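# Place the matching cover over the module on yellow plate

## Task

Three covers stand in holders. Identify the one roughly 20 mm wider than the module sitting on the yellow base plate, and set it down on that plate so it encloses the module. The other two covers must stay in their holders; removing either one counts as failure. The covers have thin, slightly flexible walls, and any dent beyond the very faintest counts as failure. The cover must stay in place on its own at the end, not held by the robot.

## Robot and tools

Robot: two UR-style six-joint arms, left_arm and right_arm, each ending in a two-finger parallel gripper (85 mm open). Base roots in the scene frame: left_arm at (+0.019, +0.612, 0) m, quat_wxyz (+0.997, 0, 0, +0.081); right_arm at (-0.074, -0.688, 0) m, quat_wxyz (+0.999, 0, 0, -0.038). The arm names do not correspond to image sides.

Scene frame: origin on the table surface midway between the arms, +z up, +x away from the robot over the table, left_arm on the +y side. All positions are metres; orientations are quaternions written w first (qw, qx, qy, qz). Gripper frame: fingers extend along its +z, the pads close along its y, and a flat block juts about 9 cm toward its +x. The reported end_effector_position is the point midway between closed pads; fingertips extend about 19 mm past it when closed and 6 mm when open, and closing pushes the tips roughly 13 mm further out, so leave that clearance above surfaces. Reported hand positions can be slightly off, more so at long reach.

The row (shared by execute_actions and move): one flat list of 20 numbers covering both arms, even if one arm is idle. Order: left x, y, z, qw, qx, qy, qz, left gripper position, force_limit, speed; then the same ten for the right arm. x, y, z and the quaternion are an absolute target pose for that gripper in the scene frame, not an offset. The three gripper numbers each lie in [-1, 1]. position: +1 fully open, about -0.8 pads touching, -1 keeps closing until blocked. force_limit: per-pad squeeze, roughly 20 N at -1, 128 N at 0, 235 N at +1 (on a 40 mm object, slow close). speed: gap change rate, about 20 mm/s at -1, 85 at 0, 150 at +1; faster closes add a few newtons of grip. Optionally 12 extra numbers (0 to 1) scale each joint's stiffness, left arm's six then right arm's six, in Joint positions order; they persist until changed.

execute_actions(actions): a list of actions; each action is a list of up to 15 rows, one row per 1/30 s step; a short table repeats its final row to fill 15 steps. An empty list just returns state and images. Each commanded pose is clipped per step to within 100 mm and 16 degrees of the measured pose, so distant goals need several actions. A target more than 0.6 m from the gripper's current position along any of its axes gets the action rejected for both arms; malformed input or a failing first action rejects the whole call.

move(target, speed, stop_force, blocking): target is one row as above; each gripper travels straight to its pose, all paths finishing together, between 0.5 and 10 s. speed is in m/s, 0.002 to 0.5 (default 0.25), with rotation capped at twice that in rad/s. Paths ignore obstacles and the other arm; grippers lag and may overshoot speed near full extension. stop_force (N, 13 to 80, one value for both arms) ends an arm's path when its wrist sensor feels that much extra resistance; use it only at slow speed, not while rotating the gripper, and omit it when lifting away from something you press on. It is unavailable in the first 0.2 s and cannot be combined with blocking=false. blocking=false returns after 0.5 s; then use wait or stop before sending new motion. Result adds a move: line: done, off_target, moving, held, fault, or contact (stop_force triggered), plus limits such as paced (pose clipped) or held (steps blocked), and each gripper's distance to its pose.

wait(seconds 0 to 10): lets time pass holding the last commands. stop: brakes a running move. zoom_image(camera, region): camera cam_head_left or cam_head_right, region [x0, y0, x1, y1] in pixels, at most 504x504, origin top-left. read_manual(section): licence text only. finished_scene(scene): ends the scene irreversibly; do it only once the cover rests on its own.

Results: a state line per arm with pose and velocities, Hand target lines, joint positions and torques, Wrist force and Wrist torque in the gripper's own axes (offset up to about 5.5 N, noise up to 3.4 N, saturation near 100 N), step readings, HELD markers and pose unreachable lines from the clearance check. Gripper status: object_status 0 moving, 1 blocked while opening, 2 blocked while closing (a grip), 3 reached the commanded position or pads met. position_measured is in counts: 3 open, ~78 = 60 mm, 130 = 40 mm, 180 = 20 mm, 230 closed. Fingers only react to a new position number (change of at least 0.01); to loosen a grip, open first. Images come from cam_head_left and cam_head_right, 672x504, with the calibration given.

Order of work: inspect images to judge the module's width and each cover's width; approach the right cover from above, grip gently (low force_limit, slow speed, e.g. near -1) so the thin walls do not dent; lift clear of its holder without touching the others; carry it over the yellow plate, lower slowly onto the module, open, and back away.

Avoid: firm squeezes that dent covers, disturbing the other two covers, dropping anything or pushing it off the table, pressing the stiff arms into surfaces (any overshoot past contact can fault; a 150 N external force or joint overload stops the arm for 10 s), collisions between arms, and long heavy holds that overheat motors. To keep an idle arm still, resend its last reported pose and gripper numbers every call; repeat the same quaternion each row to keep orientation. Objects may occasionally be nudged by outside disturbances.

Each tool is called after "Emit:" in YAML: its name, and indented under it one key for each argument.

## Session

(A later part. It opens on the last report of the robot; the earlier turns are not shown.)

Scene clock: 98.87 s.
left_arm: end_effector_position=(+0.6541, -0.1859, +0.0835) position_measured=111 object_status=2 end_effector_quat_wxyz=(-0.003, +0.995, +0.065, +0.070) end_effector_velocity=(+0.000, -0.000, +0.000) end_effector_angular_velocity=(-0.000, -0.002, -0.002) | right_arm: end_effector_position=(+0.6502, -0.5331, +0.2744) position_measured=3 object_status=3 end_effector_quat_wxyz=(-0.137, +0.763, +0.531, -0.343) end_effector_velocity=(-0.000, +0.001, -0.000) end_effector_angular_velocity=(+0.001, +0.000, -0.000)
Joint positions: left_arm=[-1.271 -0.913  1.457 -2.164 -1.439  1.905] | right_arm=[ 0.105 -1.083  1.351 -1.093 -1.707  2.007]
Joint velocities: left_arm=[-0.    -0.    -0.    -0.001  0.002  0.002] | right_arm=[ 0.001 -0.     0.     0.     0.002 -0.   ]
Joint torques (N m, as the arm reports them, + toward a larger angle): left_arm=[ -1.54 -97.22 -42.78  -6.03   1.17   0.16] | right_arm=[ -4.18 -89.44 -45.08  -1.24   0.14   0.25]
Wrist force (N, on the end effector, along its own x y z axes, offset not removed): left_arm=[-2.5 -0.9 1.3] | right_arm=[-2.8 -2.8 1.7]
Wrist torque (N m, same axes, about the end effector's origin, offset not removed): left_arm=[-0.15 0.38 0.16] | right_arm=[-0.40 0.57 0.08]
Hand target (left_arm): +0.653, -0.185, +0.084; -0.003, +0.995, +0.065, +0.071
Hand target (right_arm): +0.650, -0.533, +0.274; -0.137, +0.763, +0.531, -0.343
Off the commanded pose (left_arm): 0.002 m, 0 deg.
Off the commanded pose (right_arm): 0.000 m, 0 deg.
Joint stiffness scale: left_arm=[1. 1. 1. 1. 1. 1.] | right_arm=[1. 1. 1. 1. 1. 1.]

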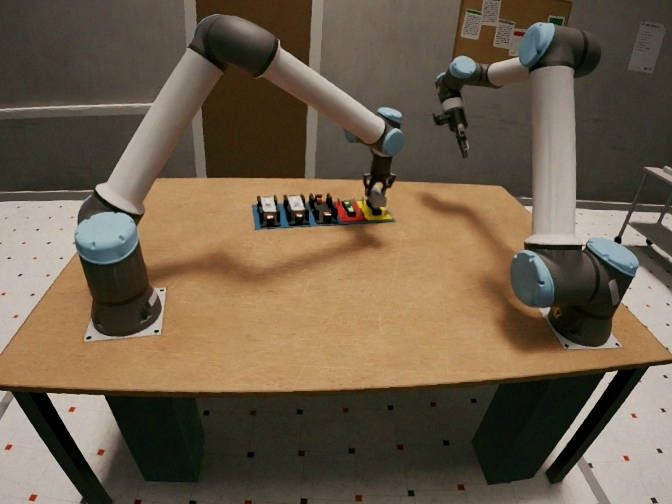

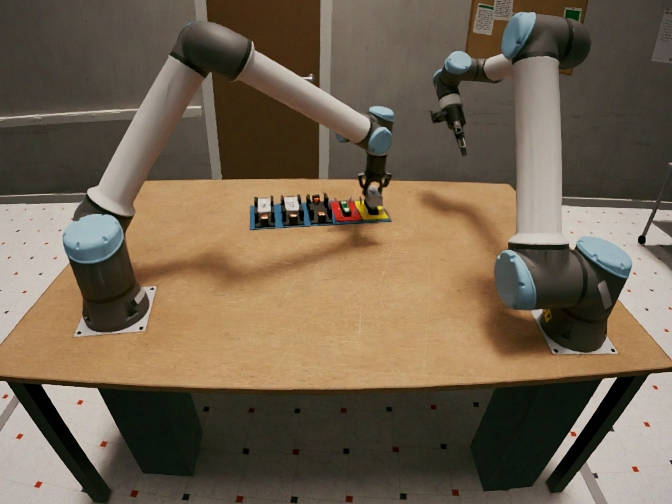

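Emit:
execute_actions:
  actions:
    - [[0.6525,-0.1849,0.0835,-0.0032,0.99526,0.06512,0.07218,-1,-0.79,-1,0.6502,-0.5331,0.2744,-0.137,0.763,0.531,-0.343,1,-1,0],[0.6521,-0.1848,0.0829,-0.0033,0.99515,0.06511,0.07367,-1,-0.79,-1,0.6502,-0.5331,0.2744,-0.137,0.763,0.531,-0.343,1,-1,0],[0.6518,-0.1847,0.0822,-0.0034,0.99504,0.06510,0.07517,-1,-0.79,-1,0.6502,-0.5331,0.2744,-0.137,0.763,0.531,-0.343,1,-1,0],[0.6514,-0.1846,0.0814,-0.0035,0.99493,0.06509,0.07666,-1,-0.79,-1,0.6502,-0.5331,0.2744,-0.137,0.763,0.531,-0.343,1,-1,0],[0.6511,-0.1845,0.0806,-0.0036,0.99481,0.06508,0.07815,-1,-0.79,-1,0.6502,-0.5331,0.2744,-0.137,0.763,0.531,-0.343,1,-1,0],[0.6508,-0.1845,0.0798,-0.0037,0.99469,0.06507,0.07964,-1,-0.79,-1,0.6502,-0.5331,0.2744,-0.137,0.763,0.531,-0.343,1,-1,0],[0.6504,-0.1844,0.0790,-0.0038,0.99457,0.06506,0.08113,-1,-0.79,-1,0.6502,-0.5331,0.2744,-0.137,0.763,0.531,-0.343,1,-1,0],[0.6501,-0.1843,0.0782,-0.0039,0.99445,0.06505,0.08263,-1,-0.79,-1,0.6502,-0.5331,0.2744,-0.137,0.763,0.531,-0.343,1,-1,0],[0.6497,-0.1842,0.0773,-0.0040,0.99433,0.06504,0.08412,-1,-0.79,-1,0.6502,-0.5331,0.2744,-0.137,0.763,0.531,-0.343,1,-1,0],[0.6494,-0.1841,0.0764,-0.00405,0.9942,0.06503,0.08561,-1,-0.79,-1,0.6502,-0.5331,0.2744,-0.137,0.763,0.531,-0.343,1,-1,0],[0.6494,-0.1841,0.0755,-0.00405,0.9942,0.06503,0.08561,-1,-0.79,-1,0.6502,-0.5331,0.2744,-0.137,0.763,0.531,-0.343,1,-1,0],[0.6494,-0.1841,0.0746,-0.00405,0.9942,0.06503,0.08561,-1,-0.79,-1,0.6502,-0.5331,0.2744,-0.137,0.763,0.531,-0.343,1,-1,0],[0.6494,-0.1841,0.0737,-0.00405,0.9942,0.06503,0.08561,-1,-0.79,-1,0.6502,-0.5331,0.2744,-0.137,0.763,0.531,-0.343,1,-1,0],[0.6494,-0.1841,0.0728,-0.00405,0.9942,0.06503,0.08561,-1,-0.79,-1,0.6502,-0.5331,0.2744,-0.137,0.763,0.531,-0.343,1,-1,0],[0.6494,-0.1841,0.0720,-0.00405,0.9942,0.06503,0.08561,-1,-0.79,-1,0.6502,-0.5331,0.2744,-0.137,0.763,0.531,-0.343,1,-1,0]]

Emit:
wait:
  seconds: 0.45

Emit:
zoom_image:
  camera: "cam_head_right"
  region: [348, 177, 396, 225]

Emit:
zoom_image:
  camera: "cam_head_left"
  region: [352, 177, 400, 225]

Scene clock: 101.67 s.
left_arm: end_effector_position=(+0.6511, -0.1847, +0.0774) position_measured=111 object_status=2 end_effector_quat_wxyz=(-0.004, +0.994, +0.065, +0.082) end_effector_velocity=(-0.018, -0.006, -0.017) end_effector_angular_velocity=(+0.002, -0.046, -0.014) | right_arm: end_effector_position=(+0.6502, -0.5331, +0.2744) position_measured=3 object_status=3 end_effector_quat_wxyz=(-0.137, +0.763, +0.531, -0.343) end_effector_velocity=(+0.000, +0.000, +0.000) end_effector_angular_velocity=(-0.001, -0.000, +0.001)
Joint positions: left_arm=[-1.28  -0.914  1.476 -2.188 -1.416  1.897] | right_arm=[ 0.105 -1.083  1.351 -1.093 -1.707  2.007]
Joint velocities: left_arm=[-0.032 -0.001  0.045 -0.06   0.043 -0.015] | right_arm=[ 0.001  0.    -0.001  0.    -0.001  0.   ]
Joint torques (N m, as the arm reports them, + toward a larger angle): left_arm=[ -3.89 -91.1  -43.99  -6.28   1.5   -0.16] | right_arm=[ -2.46 -87.47 -47.1   -1.96  -0.05  -0.07]
Wrist force (N, on the end effector, along its own x y z axes, offset not removed): left_arm=[-3.5 -0.4 2.1] | right_arm=[-2.4 -3.6 0.4]
Wrist torque (N m, same axes, about the end effector's origin, offset not removed): left_arm=[-0.01 0.51 0.17] | right_arm=[-0.48 0.50 0.05]
Hand target (left_arm): +0.649, -0.184, +0.072; -0.004, +0.994, +0.065, +0.086
Hand target (right_arm): +0.650, -0.533, +0.274; -0.137, +0.763, +0.531, -0.343
Off the commanded pose (left_arm): 0.006 m, 0 deg.
Off the commanded pose (right_arm): 0.000 m, 0 deg.
Joint stiffness scale: left_arm=[1. 1. 1. 1. 1. 1.] | right_arm=[1. 1. 1. 1. 1. 1.]
Step readings (end_effector_position):
0: left_arm (+0.6541, -0.1859, +0.0835) | right_arm (+0.6502, -0.5331, +0.2744)
1: left_arm (+0.6541, -0.1859, +0.0835) | right_arm (+0.6502, -0.5331, +0.2744)
2: left_arm (+0.6541, -0.1859, +0.0835) | right_arm (+0.6502, -0.5331, +0.2744)
4: left_arm (+0.6544, -0.1857, +0.0834) | right_arm (+0.6502, -0.5331, +0.2744)
8: left_arm (+0.6546, -0.1848, +0.0823) | right_arm (+0.6502, -0.5331, +0.2744)
15: end_effector_position above

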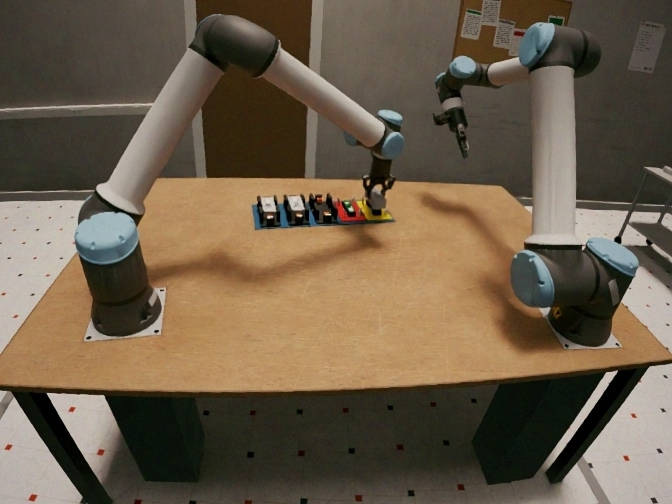

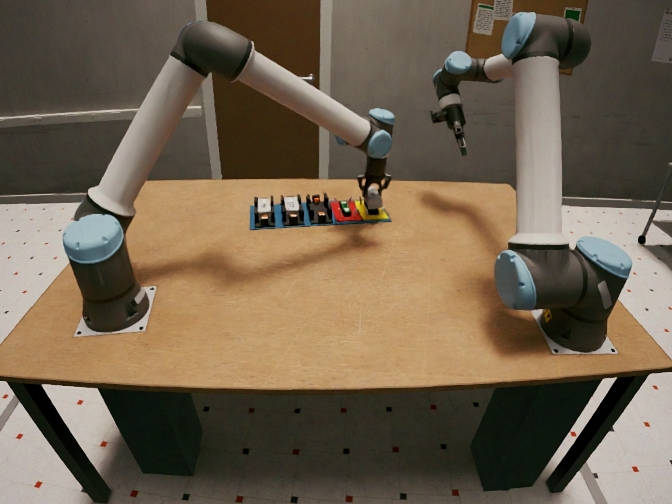

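Scene clock: 102.13 s.
left_arm: end_effector_position=(+0.6505, -0.1857, +0.0759) position_measured=111 object_status=2 end_effector_quat_wxyz=(-0.002, +0.994, +0.065, +0.086) end_effector_velocity=(+0.000, -0.000, -0.001) end_effector_angular_velocity=(-0.002, -0.001, +0.001) | right_arm: end_effector_position=(+0.6502, -0.5331, +0.2744) position_measured=3 object_status=3 end_effector_quat_wxyz=(-0.137, +0.763, +0.531, -0.343) end_effector_velocity=(-0.001, +0.002, -0.001) end_effector_angular_velocity=(+0.000, +0.003, +0.002)
Joint positions: left_arm=[-1.283 -0.914  1.482 -2.199 -1.41   1.895] | right_arm=[ 0.105 -1.083  1.351 -1.093 -1.707  2.007]
Joint velocities: left_arm=[ 0.     0.     0.001 -0.004 -0.    -0.   ] | right_arm=[0.003 0.001 0.001 0.    0.001 0.   ]
Joint torques (N m, as the arm reports them, + toward a larger angle): left_arm=[ -1.56 -88.1  -42.7   -6.58   1.47   0.14] | right_arm=[ -2.36 -86.37 -45.31  -1.59  -0.14   0.36]
Wrist force (N, on the end effector, along its own x y z axes, offset not removed): left_arm=[-2.1 1.6 0.1] | right_arm=[-2.4 -1.8 1.1]
Wrist torque (N m, same axes, about the end effector's origin, offset not removed): left_arm=[0.28 0.30 0.18] | right_arm=[-0.08 0.46 0.18]
Hand target (left_arm): +0.649, -0.184, +0.072; -0.004, +0.994, +0.065, +0.086
Hand target (right_arm): +0.650, -0.533, +0.274; -0.137, +0.763, +0.531, -0.343
Off the commanded pose (left_arm): 0.004 m, 0 deg.
Off the commanded pose (right_arm): 0.000 m, 0 deg.
Joint stiffness scale: left_arm=[1. 1. 1. 1. 1. 1.] | right_arm=[1. 1. 1. 1. 1. 1.]
wait: 0.47 s; at rest by 0.20 s

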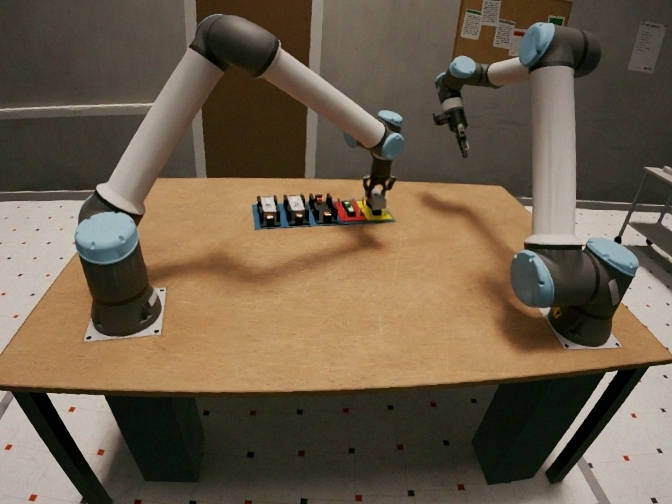

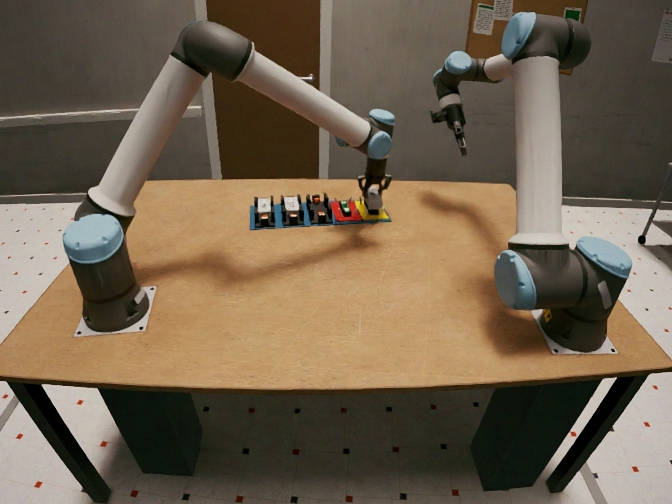

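Region (348, 177, 396, 225) of cam_head_right's 672x504 image, scaled by 10.500, with more detail than that image has.

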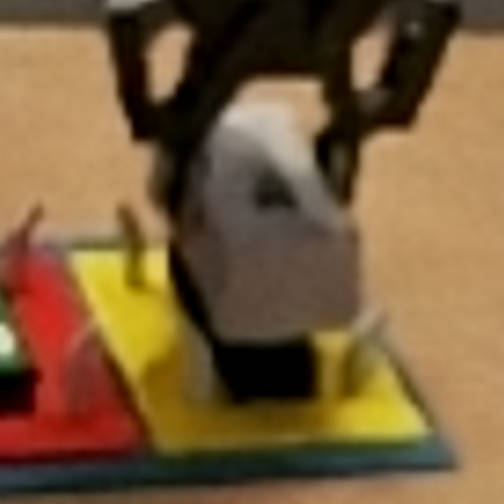

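Region (352, 177, 400, 225) of cam_head_left's 672x504 image, scaled by 10.500, with more detail than that image has.

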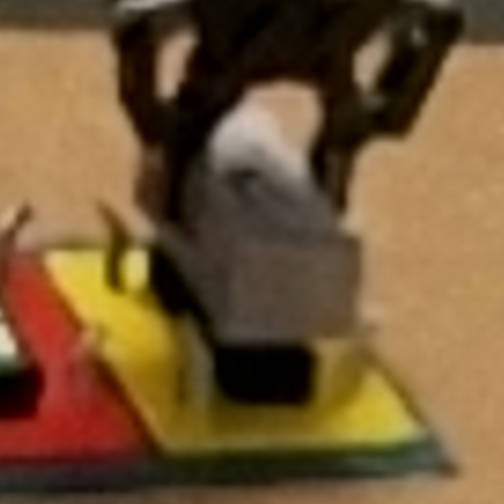

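Emit:
execute_actions:
  actions:
    - [[0.6493,-0.1840,0.0711,-0.00405,0.9942,0.06503,0.08561,-1,-0.79,-1,0.6502,-0.5331,0.2744,-0.137,0.763,0.531,-0.343,1,-1,0],[0.6492,-0.1838,0.0700,-0.00405,0.9942,0.06503,0.08561,-1,-0.79,-1,0.6502,-0.5331,0.2744,-0.137,0.763,0.531,-0.343,1,-1,0],[0.6491,-0.1836,0.0688,-0.00405,0.9942,0.06503,0.08561,-1,-0.79,-1,0.6502,-0.5331,0.2744,-0.137,0.763,0.531,-0.343,1,-1,0],[0.6491,-0.1836,0.0675,-0.00405,0.9942,0.06503,0.08561,-1,-0.79,-1,0.6502,-0.5331,0.2744,-0.137,0.763,0.531,-0.343,1,-1,0],[0.6491,-0.1836,0.0662,-0.00405,0.9942,0.06503,0.08561,-1,-0.79,-1,0.6502,-0.5331,0.2744,-0.137,0.763,0.531,-0.343,1,-1,0],[0.6491,-0.1836,0.0649,-0.00405,0.9942,0.06503,0.08561,-1,-0.79,-1,0.6502,-0.5331,0.2744,-0.137,0.763,0.531,-0.343,1,-1,0],[0.6491,-0.1836,0.0636,-0.00405,0.9942,0.06503,0.08561,-1,-0.79,-1,0.6502,-0.5331,0.2744,-0.137,0.763,0.531,-0.343,1,-1,0],[0.6491,-0.1836,0.0623,-0.00405,0.9942,0.06503,0.08561,-1,-0.79,-1,0.6502,-0.5331,0.2744,-0.137,0.763,0.531,-0.343,1,-1,0],[0.6491,-0.1836,0.0610,-0.00405,0.9942,0.06503,0.08561,-1,-0.79,-1,0.6502,-0.5331,0.2744,-0.137,0.763,0.531,-0.343,1,-1,0],[0.6491,-0.1836,0.0597,-0.00405,0.9942,0.06503,0.08561,-1,-0.79,-1,0.6502,-0.5331,0.2744,-0.137,0.763,0.531,-0.343,1,-1,0],[0.6491,-0.1836,0.0584,-0.00405,0.9942,0.06503,0.08561,-1,-0.79,-1,0.6502,-0.5331,0.2744,-0.137,0.763,0.531,-0.343,1,-1,0],[0.6491,-0.1836,0.0571,-0.00405,0.9942,0.06503,0.08561,-1,-0.79,-1,0.6502,-0.5331,0.2744,-0.137,0.763,0.531,-0.343,1,-1,0],[0.6491,-0.1836,0.0559,-0.00405,0.9942,0.06503,0.08561,-1,-0.79,-1,0.6502,-0.5331,0.2744,-0.137,0.763,0.531,-0.343,1,-1,0],[0.6491,-0.1836,0.0549,-0.00405,0.9942,0.06503,0.08561,-1,-0.79,-1,0.6502,-0.5331,0.2744,-0.137,0.763,0.531,-0.343,1,-1,0],[0.6491,-0.1836,0.0540,-0.00405,0.9942,0.06503,0.08561,-1,-0.79,-1,0.6502,-0.5331,0.2744,-0.137,0.763,0.531,-0.343,1,-1,0]]

Emit:
wait:
  seconds: 0.4

Emit:
zoom_image:
  camera: "cam_head_right"
  region: [348, 177, 396, 225]

Emit:
zoom_image:
  camera: "cam_head_left"
  region: [352, 177, 400, 225]

Scene clock: 103.73 s.
left_arm: end_effector_position=(+0.6504, -0.1853, +0.0663) position_measured=111 object_status=2 end_effector_quat_wxyz=(-0.001, +0.994, +0.065, +0.086) end_effector_velocity=(-0.002, +0.003, -0.049) end_effector_angular_velocity=(+0.014, +0.007, -0.000) | right_arm: end_effector_position=(+0.6502, -0.5331, +0.2744) position_measured=3 object_status=3 end_effector_quat_wxyz=(-0.137, +0.763, +0.531, -0.343) end_effector_velocity=(+0.000, -0.001, +0.000) end_effector_angular_velocity=(-0.000, -0.001, -0.000)
Joint positions: left_arm=[-1.283 -0.907  1.488 -2.215 -1.41   1.895] | right_arm=[ 0.105 -1.083  1.351 -1.093 -1.707  2.007]
Joint velocities: left_arm=[-0.     0.043  0.022 -0.049  0.    -0.   ] | right_arm=[-0.001 -0.    -0.    -0.001 -0.001 -0.   ]
Joint torques (N m, as the arm reports them, + toward a larger angle): left_arm=[ -2.1  -84.2  -43.21  -6.17   0.83   0.23] | right_arm=[ -1.96 -87.12 -45.75  -1.6   -0.49   0.08]
Wrist force (N, on the end effector, along its own x y z axes, offset not removed): left_arm=[-2.8 0.4 4.1] | right_arm=[-3.5 -2.1 -0.8]
Wrist torque (N m, same axes, about the end effector's origin, offset not removed): left_arm=[0.07 0.47 0.15] | right_arm=[-0.19 0.66 0.06]
Hand target (left_arm): +0.649, -0.183, +0.054; -0.004, +0.994, +0.065, +0.086
Hand target (right_arm): +0.650, -0.533, +0.274; -0.137, +0.763, +0.531, -0.343
Off the commanded pose (left_arm): 0.012 m, 0 deg.
Off the commanded pose (right_arm): 0.000 m, 0 deg.
Joint stiffness scale: left_arm=[1. 1. 1. 1. 1. 1.] | right_arm=[1. 1. 1. 1. 1. 1.]
Step readings (end_effector_position):
0: left_arm (+0.6505, -0.1857, +0.0759) | right_arm (+0.6502, -0.5331, +0.2744)
1: left_arm (+0.6505, -0.1857, +0.0759) | right_arm (+0.6502, -0.5331, +0.2744)
2: left_arm (+0.6505, -0.1857, +0.0759) | right_arm (+0.6502, -0.5331, +0.2744)
4: left_arm (+0.6506, -0.1857, +0.0758) | right_arm (+0.6502, -0.5331, +0.2744)
8: left_arm (+0.6506, -0.1857, +0.0747) | right_arm (+0.6502, -0.5331, +0.2744)
15: end_effector_position above

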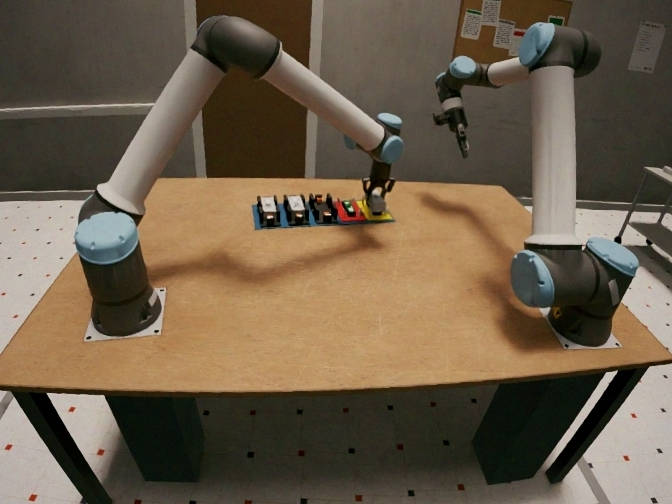

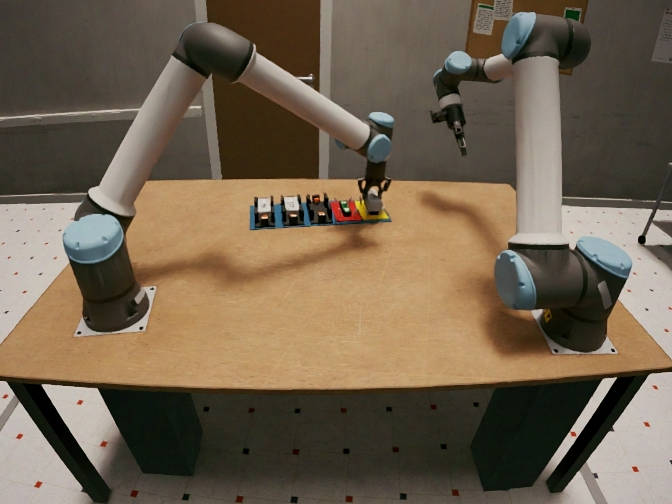

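Scene clock: 104.13 s.
left_arm: end_effector_position=(+0.6503, -0.1850, +0.0576) position_measured=111 object_status=2 end_effector_quat_wxyz=(-0.002, +0.994, +0.065, +0.086) end_effector_velocity=(-0.000, +0.001, +0.001) end_effector_angular_velocity=(-0.002, -0.001, -0.000) | right_arm: end_effector_position=(+0.6502, -0.5331, +0.2744) position_measured=3 object_status=3 end_effector_quat_wxyz=(-0.137, +0.763, +0.531, -0.343) end_effector_velocity=(+0.000, +0.000, -0.000) end_effector_angular_velocity=(-0.001, -0.000, +0.001)
Joint positions: left_arm=[-1.283 -0.899  1.492 -2.225 -1.41   1.895] | right_arm=[ 0.105 -1.083  1.351 -1.093 -1.707  2.007]
Joint velocities: left_arm=[ 0.    -0.002  0.003 -0.002  0.     0.   ] | right_arm=[ 0.     0.    -0.001 -0.    -0.001 -0.   ]
Joint torques (N m, as the arm reports them, + toward a larger angle): left_arm=[ -0.91 -89.67 -41.66  -6.47   1.12   0.04] | right_arm=[ -3.15 -87.39 -45.59  -1.55  -0.63   0.3 ]
Wrist force (N, on the end effector, along its own x y z axes, offset not removed): left_arm=[-1.3 -0.2 0.2] | right_arm=[-0.2 -2.2 0.5]
Wrist torque (N m, same axes, about the end effector's origin, offset not removed): left_arm=[-0.13 0.14 0.08] | right_arm=[-0.22 0.17 0.12]
Hand target (left_arm): +0.649, -0.183, +0.054; -0.004, +0.994, +0.065, +0.086
Hand target (right_arm): +0.650, -0.533, +0.274; -0.137, +0.763, +0.531, -0.343
Off the commanded pose (left_arm): 0.004 m, 0 deg.
Off the commanded pose (right_arm): 0.000 m, 0 deg.
Joint stiffness scale: left_arm=[1. 1. 1. 1. 1. 1.] | right_arm=[1. 1. 1. 1. 1. 1.]
wait: 0.40 s; at rest by 0.37 s

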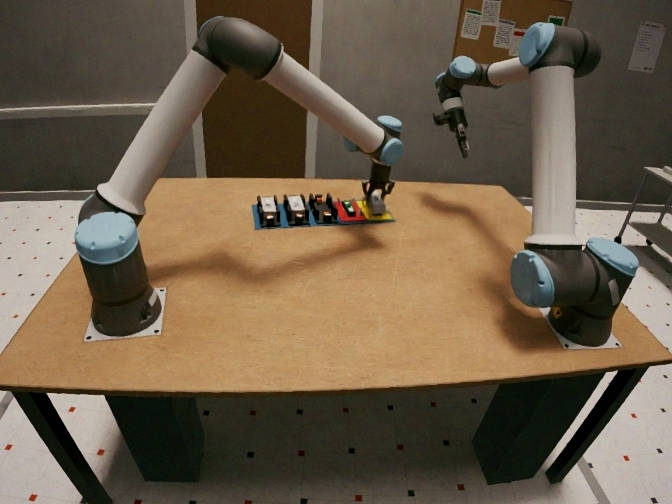

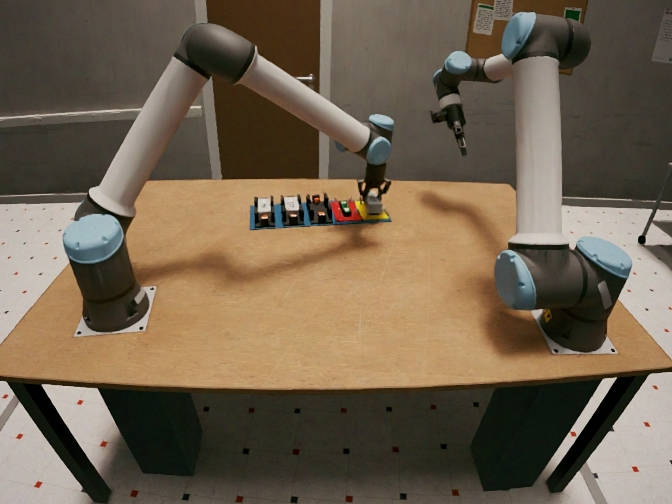

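Region (348, 177, 396, 225) of cam_head_right's 672x504 image, scaled by 10.500, with more detail than that image has.

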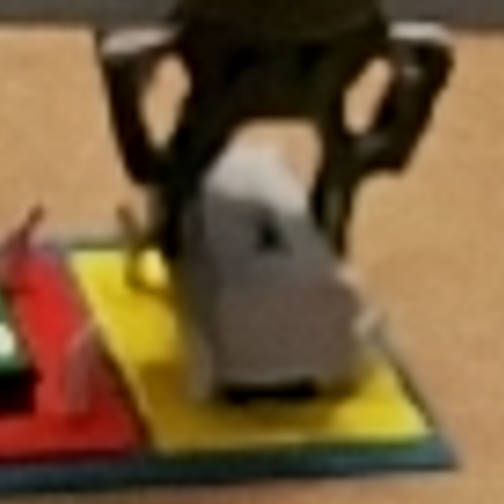

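Region (352, 177, 400, 225) of cam_head_left's 672x504 image, scaled by 10.500, with more detail than that image has.

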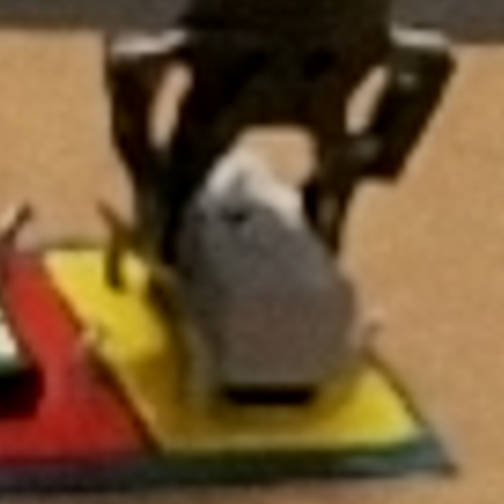

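Emit:
execute_actions:
  actions:
    - [[0.6491,-0.1836,0.0530,-0.00405,0.9942,0.06503,0.08561,-1,-0.79,-1,0.6502,-0.5331,0.2744,-0.137,0.763,0.531,-0.343,1,-1,0],[0.6491,-0.1836,0.0519,-0.00405,0.9942,0.06503,0.08561,-1,-0.79,-1,0.6502,-0.5331,0.2744,-0.137,0.763,0.531,-0.343,1,-1,0],[0.6491,-0.1836,0.0508,-0.00405,0.9942,0.06503,0.08561,-1,-0.79,-1,0.6502,-0.5331,0.2744,-0.137,0.763,0.531,-0.343,1,-1,0],[0.6491,-0.1836,0.0497,-0.00405,0.9942,0.06503,0.08561,-1,-0.79,-1,0.6502,-0.5331,0.2744,-0.137,0.763,0.531,-0.343,1,-1,0],[0.6491,-0.1836,0.0487,-0.00405,0.9942,0.06503,0.08561,-1,-0.79,-1,0.6502,-0.5331,0.2744,-0.137,0.763,0.531,-0.343,1,-1,0],[0.6491,-0.1836,0.0477,-0.00405,0.9942,0.06503,0.08561,-1,-0.79,-1,0.6502,-0.5331,0.2744,-0.137,0.763,0.531,-0.343,1,-1,0],[0.6491,-0.1836,0.0468,-0.00405,0.9942,0.06503,0.08561,-1,-0.79,-1,0.6502,-0.5331,0.2744,-0.137,0.763,0.531,-0.343,1,-1,0],[0.6491,-0.1836,0.0460,-0.00405,0.9942,0.06503,0.08561,-1,-0.79,-1,0.6502,-0.5331,0.2744,-0.137,0.763,0.531,-0.343,1,-1,0],[0.6491,-0.1836,0.0453,-0.00405,0.9942,0.06503,0.08561,-1,-0.79,-1,0.6502,-0.5331,0.2744,-0.137,0.763,0.531,-0.343,1,-1,0],[0.6491,-0.1836,0.0446,-0.00405,0.9942,0.06503,0.08561,-1,-0.79,-1,0.6502,-0.5331,0.2744,-0.137,0.763,0.531,-0.343,1,-1,0],[0.6491,-0.1836,0.0440,-0.00405,0.9942,0.06503,0.08561,-1,-0.79,-1,0.6502,-0.5331,0.2744,-0.137,0.763,0.531,-0.343,1,-1,0],[0.6491,-0.1836,0.0434,-0.00405,0.9942,0.06503,0.08561,-1,-0.79,-1,0.6502,-0.5331,0.2744,-0.137,0.763,0.531,-0.343,1,-1,0],[0.6491,-0.1836,0.0429,-0.00405,0.9942,0.06503,0.08561,-1,-0.79,-1,0.6502,-0.5331,0.2744,-0.137,0.763,0.531,-0.343,1,-1,0],[0.6491,-0.1836,0.0424,-0.00405,0.9942,0.06503,0.08561,-1,-0.79,-1,0.6502,-0.5331,0.2744,-0.137,0.763,0.531,-0.343,1,-1,0],[0.6491,-0.1836,0.0419,-0.00405,0.9942,0.06503,0.08561,-1,-0.79,-1,0.6502,-0.5331,0.2744,-0.137,0.763,0.531,-0.343,1,-1,0]]
    - [[0.6491,-0.1836,0.0414,-0.00405,0.9942,0.06503,0.08561,-1,-0.79,-1,0.6502,-0.5331,0.2744,-0.137,0.763,0.531,-0.343,1,-1,0],[0.6491,-0.1836,0.0410,-0.00405,0.9942,0.06503,0.08561,-1,-0.79,-1,0.6502,-0.5331,0.2744,-0.137,0.763,0.531,-0.343,1,-1,0],[0.6491,-0.1836,0.0406,-0.00405,0.9942,0.06503,0.08561,-1,-0.79,-1,0.6502,-0.5331,0.2744,-0.137,0.763,0.531,-0.343,1,-1,0],[0.6491,-0.1836,0.0402,-0.00405,0.9942,0.06503,0.08561,-1,-0.79,-1,0.6502,-0.5331,0.2744,-0.137,0.763,0.531,-0.343,1,-1,0],[0.6491,-0.1836,0.0398,-0.00405,0.9942,0.06503,0.08561,-1,-0.79,-1,0.6502,-0.5331,0.2744,-0.137,0.763,0.531,-0.343,1,-1,0],[0.6491,-0.1836,0.0394,-0.00405,0.9942,0.06503,0.08561,-1,-0.79,-1,0.6502,-0.5331,0.2744,-0.137,0.763,0.531,-0.343,1,-1,0],[0.6491,-0.1836,0.0390,-0.00405,0.9942,0.06503,0.08561,-1,-0.79,-1,0.6502,-0.5331,0.2744,-0.137,0.763,0.531,-0.343,1,-1,0]]

Emit:
zoom_image:
  camera: "cam_head_right"
  region: [348, 177, 396, 225]

Scene clock: 106.57 s.
left_arm: end_effector_position=(+0.6505, -0.1855, +0.0448) position_measured=111 object_status=2 end_effector_quat_wxyz=(-0.001, +0.994, +0.065, +0.086) end_effector_velocity=(+0.000, -0.000, -0.000) end_effector_angular_velocity=(-0.000, -0.001, +0.000) | right_arm: end_effector_position=(+0.6502, -0.5331, +0.2744) position_measured=3 object_status=3 end_effector_quat_wxyz=(-0.137, +0.763, +0.531, -0.343) end_effector_velocity=(-0.000, -0.001, +0.000) end_effector_angular_velocity=(+0.000, +0.001, -0.002)
Joint positions: left_arm=[-1.283 -0.887  1.498 -2.245 -1.41   1.895] | right_arm=[ 0.105 -1.083  1.351 -1.093 -1.707  2.007]
Joint velocities: left_arm=[ 0.     0.001  0.    -0.001  0.001 -0.   ] | right_arm=[-0.001 -0.    -0.     0.001  0.001  0.   ]
Joint torques (N m, as the arm reports them, + toward a larger angle): left_arm=[ -1.59 -85.23 -39.69  -6.36   1.16   0.26] | right_arm=[ -2.8  -90.19 -44.53  -1.    -0.5   -0.02]
Wrist force (N, on the end effector, along its own x y z axes, offset not removed): left_arm=[-5.7 -1.0 -2.4] | right_arm=[-3.1 -2.2 0.3]
Wrist torque (N m, same axes, about the end effector's origin, offset not removed): left_arm=[0.11 0.86 0.05] | right_arm=[-0.24 0.60 0.09]
Hand target (left_arm): +0.649, -0.184, +0.039; -0.004, +0.994, +0.065, +0.086
Hand target (right_arm): +0.650, -0.533, +0.274; -0.137, +0.763, +0.531, -0.343
Off the commanded pose (left_arm): 0.006 m, 0 deg.
Off the commanded pose (right_arm): 0.000 m, 0 deg.
Joint stiffness scale: left_arm=[1. 1. 1. 1. 1. 1.] | right_arm=[1. 1. 1. 1. 1. 1.]
Step readings (end_effector_position; steps 1 to 15: 1st action; 16 to 30: 2nd action):
0: left_arm (+0.6503, -0.1850, +0.0576) | right_arm (+0.6502, -0.5331, +0.2744)
1: left_arm (+0.6503, -0.1850, +0.0576) | right_arm (+0.6502, -0.5331, +0.2744)
2: left_arm (+0.6503, -0.1851, +0.0576) | right_arm (+0.6502, -0.5331, +0.2744)
4: left_arm (+0.6503, -0.1851, +0.0576) | right_arm (+0.6502, -0.5331, +0.2744)
8: left_arm (+0.6505, -0.1855, +0.0568) | right_arm (+0.6502, -0.5331, +0.2744)
15: left_arm (+0.6503, -0.1851, +0.0500) | right_arm (+0.6502, -0.5331, +0.2744)
16: left_arm (+0.6503, -0.1850, +0.0490) | right_arm (+0.6502, -0.5331, +0.2744)
17: left_arm (+0.6503, -0.1850, +0.0481) | right_arm (+0.6502, -0.5331, +0.2744)
19: left_arm (+0.6503, -0.1851, +0.0467) | right_arm (+0.6502, -0.5331, +0.2744)
23: left_arm (+0.6503, -0.1851, +0.0451) | right_arm (+0.6502, -0.5331, +0.2744)
30: end_effector_position above

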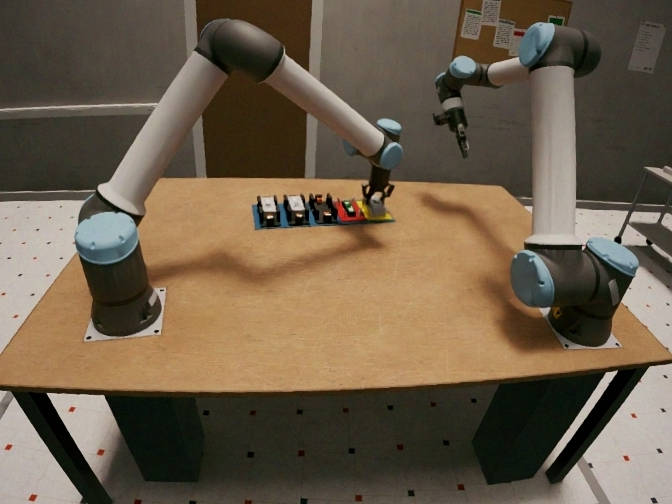

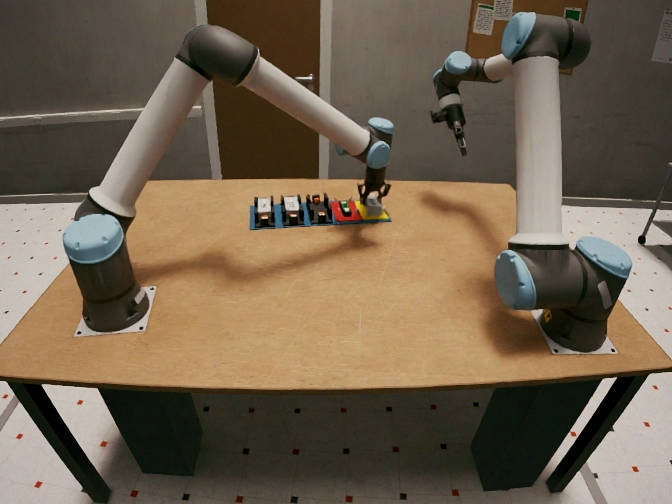

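Region (348, 177, 396, 225) of cam_head_right's 672x504 image, scaled by 10.500, with more detail than that image has.

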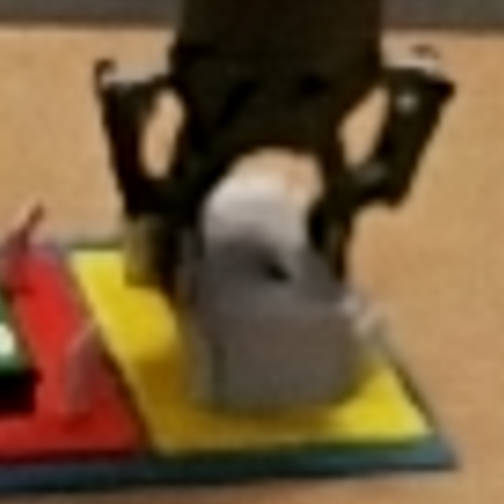

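Emit:
execute_actions:
  actions:
    - [[0.6495,-0.1842,0.0420,-0.00405,0.9942,0.06503,0.08561,0.6,-1,-0.5,0.6502,-0.5331,0.2744,-0.137,0.763,0.531,-0.343,1,-1,0]]

Emit:
move:
  target: [0.648,-0.187,0.12,-0.00405,0.9942,0.06503,0.08561,0.6,-1,-0.5,0.6502,-0.5331,0.2744,-0.137,0.763,0.531,-0.343,1,-1,0]
  speed: 0.15

Emit:
zoom_image:
  camera: "cam_head_right"
  region: [340, 170, 400, 230]

Emit:
zoom_image:
  camera: "cam_head_left"
  region: [245, 160, 405, 240]

Scene clock: 107.60 s.
left_arm: end_effector_position=(+0.6503, -0.1849, +0.0439) position_measured=57 object_status=0 end_effector_quat_wxyz=(-0.002, +0.994, +0.065, +0.086) end_effector_velocity=(+0.001, +0.002, +0.001) end_effector_angular_velocity=(+0.003, -0.001, +0.001) | right_arm: end_effector_position=(+0.6502, -0.5331, +0.2744) position_measured=3 object_status=3 end_effector_quat_wxyz=(-0.137, +0.763, +0.531, -0.343) end_effector_velocity=(+0.000, -0.001, +0.001) end_effector_angular_velocity=(-0.001, -0.001, +0.001)
Joint positions: left_arm=[-1.283 -0.886  1.498 -2.244 -1.41   1.895] | right_arm=[ 0.105 -1.083  1.351 -1.093 -1.707  2.007]
Joint velocities: left_arm=[ 0.001 -0.002  0.001  0.003  0.002 -0.   ] | right_arm=[-0.    -0.001 -0.     0.    -0.002  0.   ]
Joint torques (N m, as the arm reports them, + toward a larger angle): left_arm=[ -1.59 -89.89 -42.46  -4.39   1.19   0.08] | right_arm=[ -2.79 -86.17 -45.36  -1.28  -0.48  -0.2 ]
Wrist force (N, on the end effector, along its own x y z axes, offset not removed): left_arm=[-6.0 1.2 1.5] | right_arm=[-1.3 -3.1 3.7]
Wrist torque (N m, same axes, about the end effector's origin, offset not removed): left_arm=[0.28 0.96 0.13] | right_arm=[-0.37 0.25 0.13]
Hand target (left_arm): +0.649, -0.184, +0.042; -0.004, +0.994, +0.065, +0.086
Hand target (right_arm): +0.650, -0.533, +0.274; -0.137, +0.763, +0.531, -0.343
Off the commanded pose (left_arm): 0.002 m, 0 deg.
Off the commanded pose (right_arm): 0.000 m, 0 deg.
Joint stiffness scale: left_arm=[1. 1. 1. 1. 1. 1.] | right_arm=[1. 1. 1. 1. 1. 1.]
Step readings (end_effector_position):
0: left_arm (+0.6505, -0.1855, +0.0448) | right_arm (+0.6502, -0.5331, +0.2744)
1: left_arm (+0.6505, -0.1855, +0.0448) | right_arm (+0.6502, -0.5331, +0.2744)
2: left_arm (+0.6505, -0.1855, +0.0447) | right_arm (+0.6502, -0.5331, +0.2744)
4: left_arm (+0.6505, -0.1854, +0.0444) | right_arm (+0.6502, -0.5331, +0.2744)
8: left_arm (+0.6504, -0.1852, +0.0441) | right_arm (+0.6502, -0.5331, +0.2744)
15: end_effector_position above

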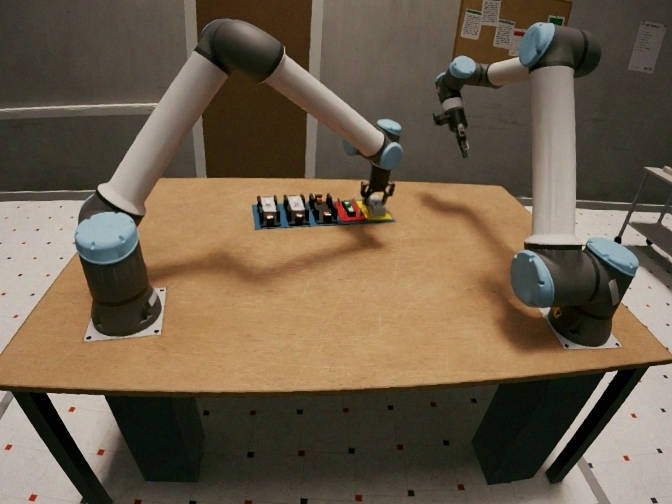

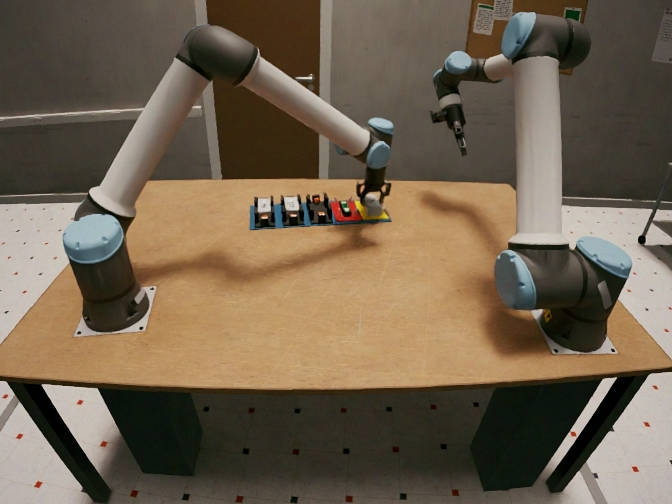

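Scene clock: 108.73 s.
left_arm: end_effector_position=(+0.6490, -0.1856, +0.1211) position_measured=53 object_status=3 end_effector_quat_wxyz=(-0.003, +0.994, +0.066, +0.086) end_effector_velocity=(-0.001, +0.002, -0.001) end_effector_angular_velocity=(+0.006, +0.003, +0.001) | right_arm: end_effector_position=(+0.6502, -0.5331, +0.2744) position_measured=3 object_status=3 end_effector_quat_wxyz=(-0.137, +0.763, +0.531, -0.343) end_effector_velocity=(+0.000, -0.000, +0.001) end_effector_angular_velocity=(-0.001, -0.000, +0.000)
Joint positions: left_arm=[-1.284 -0.953  1.456 -2.133 -1.41   1.892] | right_arm=[ 0.105 -1.083  1.351 -1.093 -1.707  2.007]
Joint velocities: left_arm=[ 0.    -0.001  0.     0.007 -0.    -0.001] | right_arm=[-0.    -0.    -0.     0.    -0.001  0.   ]
Joint torques (N m, as the arm reports them, + toward a larger angle): left_arm=[ -2.04 -86.68 -47.75  -4.71   1.18   0.21] | right_arm=[  0.75 -86.89 -45.88  -1.39  -0.3    0.36]
Wrist force (N, on the end effector, along its own x y z axes, offset not removed): left_arm=[-2.8 0.2 -2.2] | right_arm=[-2.1 -0.4 1.6]
Wrist torque (N m, same axes, about the end effector's origin, offset not removed): left_arm=[0.05 0.38 0.10] | right_arm=[0.16 0.41 0.17]
Hand target (left_arm): +0.648, -0.187, +0.120; -0.004, +0.994, +0.065, +0.086
Hand target (right_arm): +0.650, -0.533, +0.274; -0.137, +0.763, +0.531, -0.343
Off the commanded pose (left_arm): 0.002 m, 0 deg.
Off the commanded pose (right_arm): 0.000 m, 0 deg.
Joint stiffness scale: left_arm=[1. 1. 1. 1. 1. 1.] | right_arm=[1. 1. 1. 1. 1. 1.]
move: done

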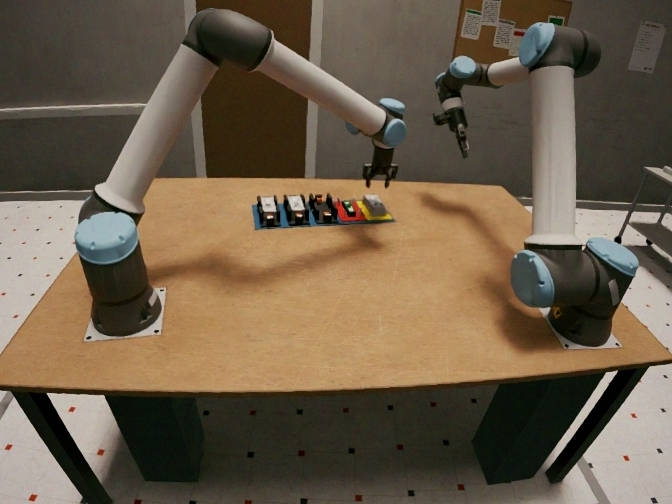

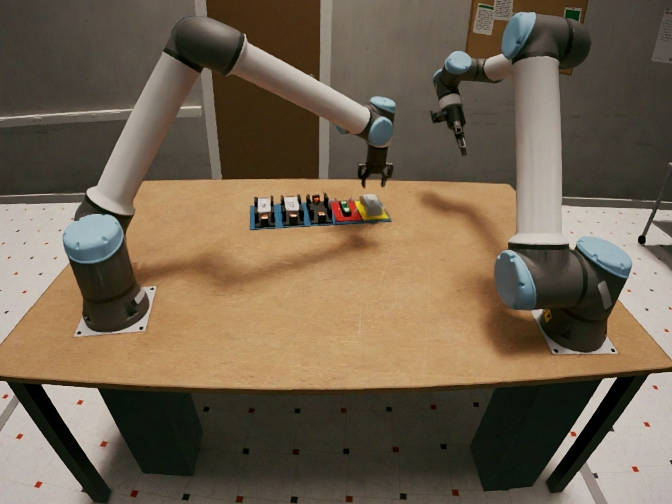

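Region (340, 170, 400, 230) of cam_head_right's 672x504 image, scaled by 8.400, with more detail than that image has.

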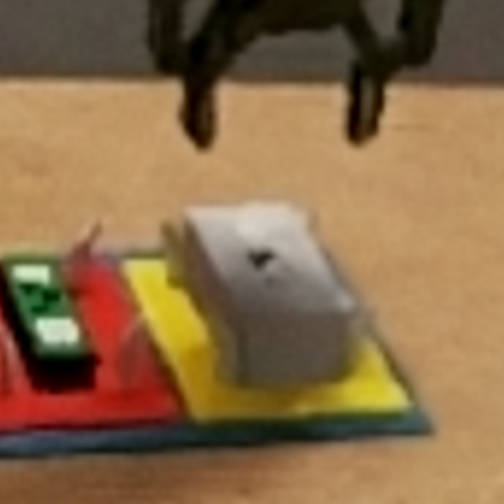

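Region (245, 160, 405, 240) of cam_head_left's 672x504 image, scaled by 3.150, with more detail than that image has.

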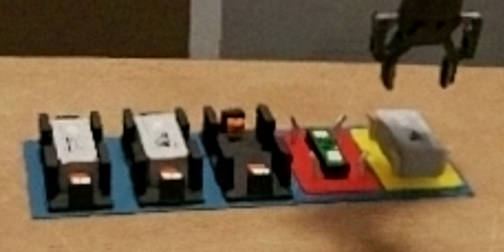

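The cover is seated over the module on the yellow plate, between the guide pins, and the gripper is clear.

Emit:
finished_scene:
  scene: 1

The scene is finished: the task was done.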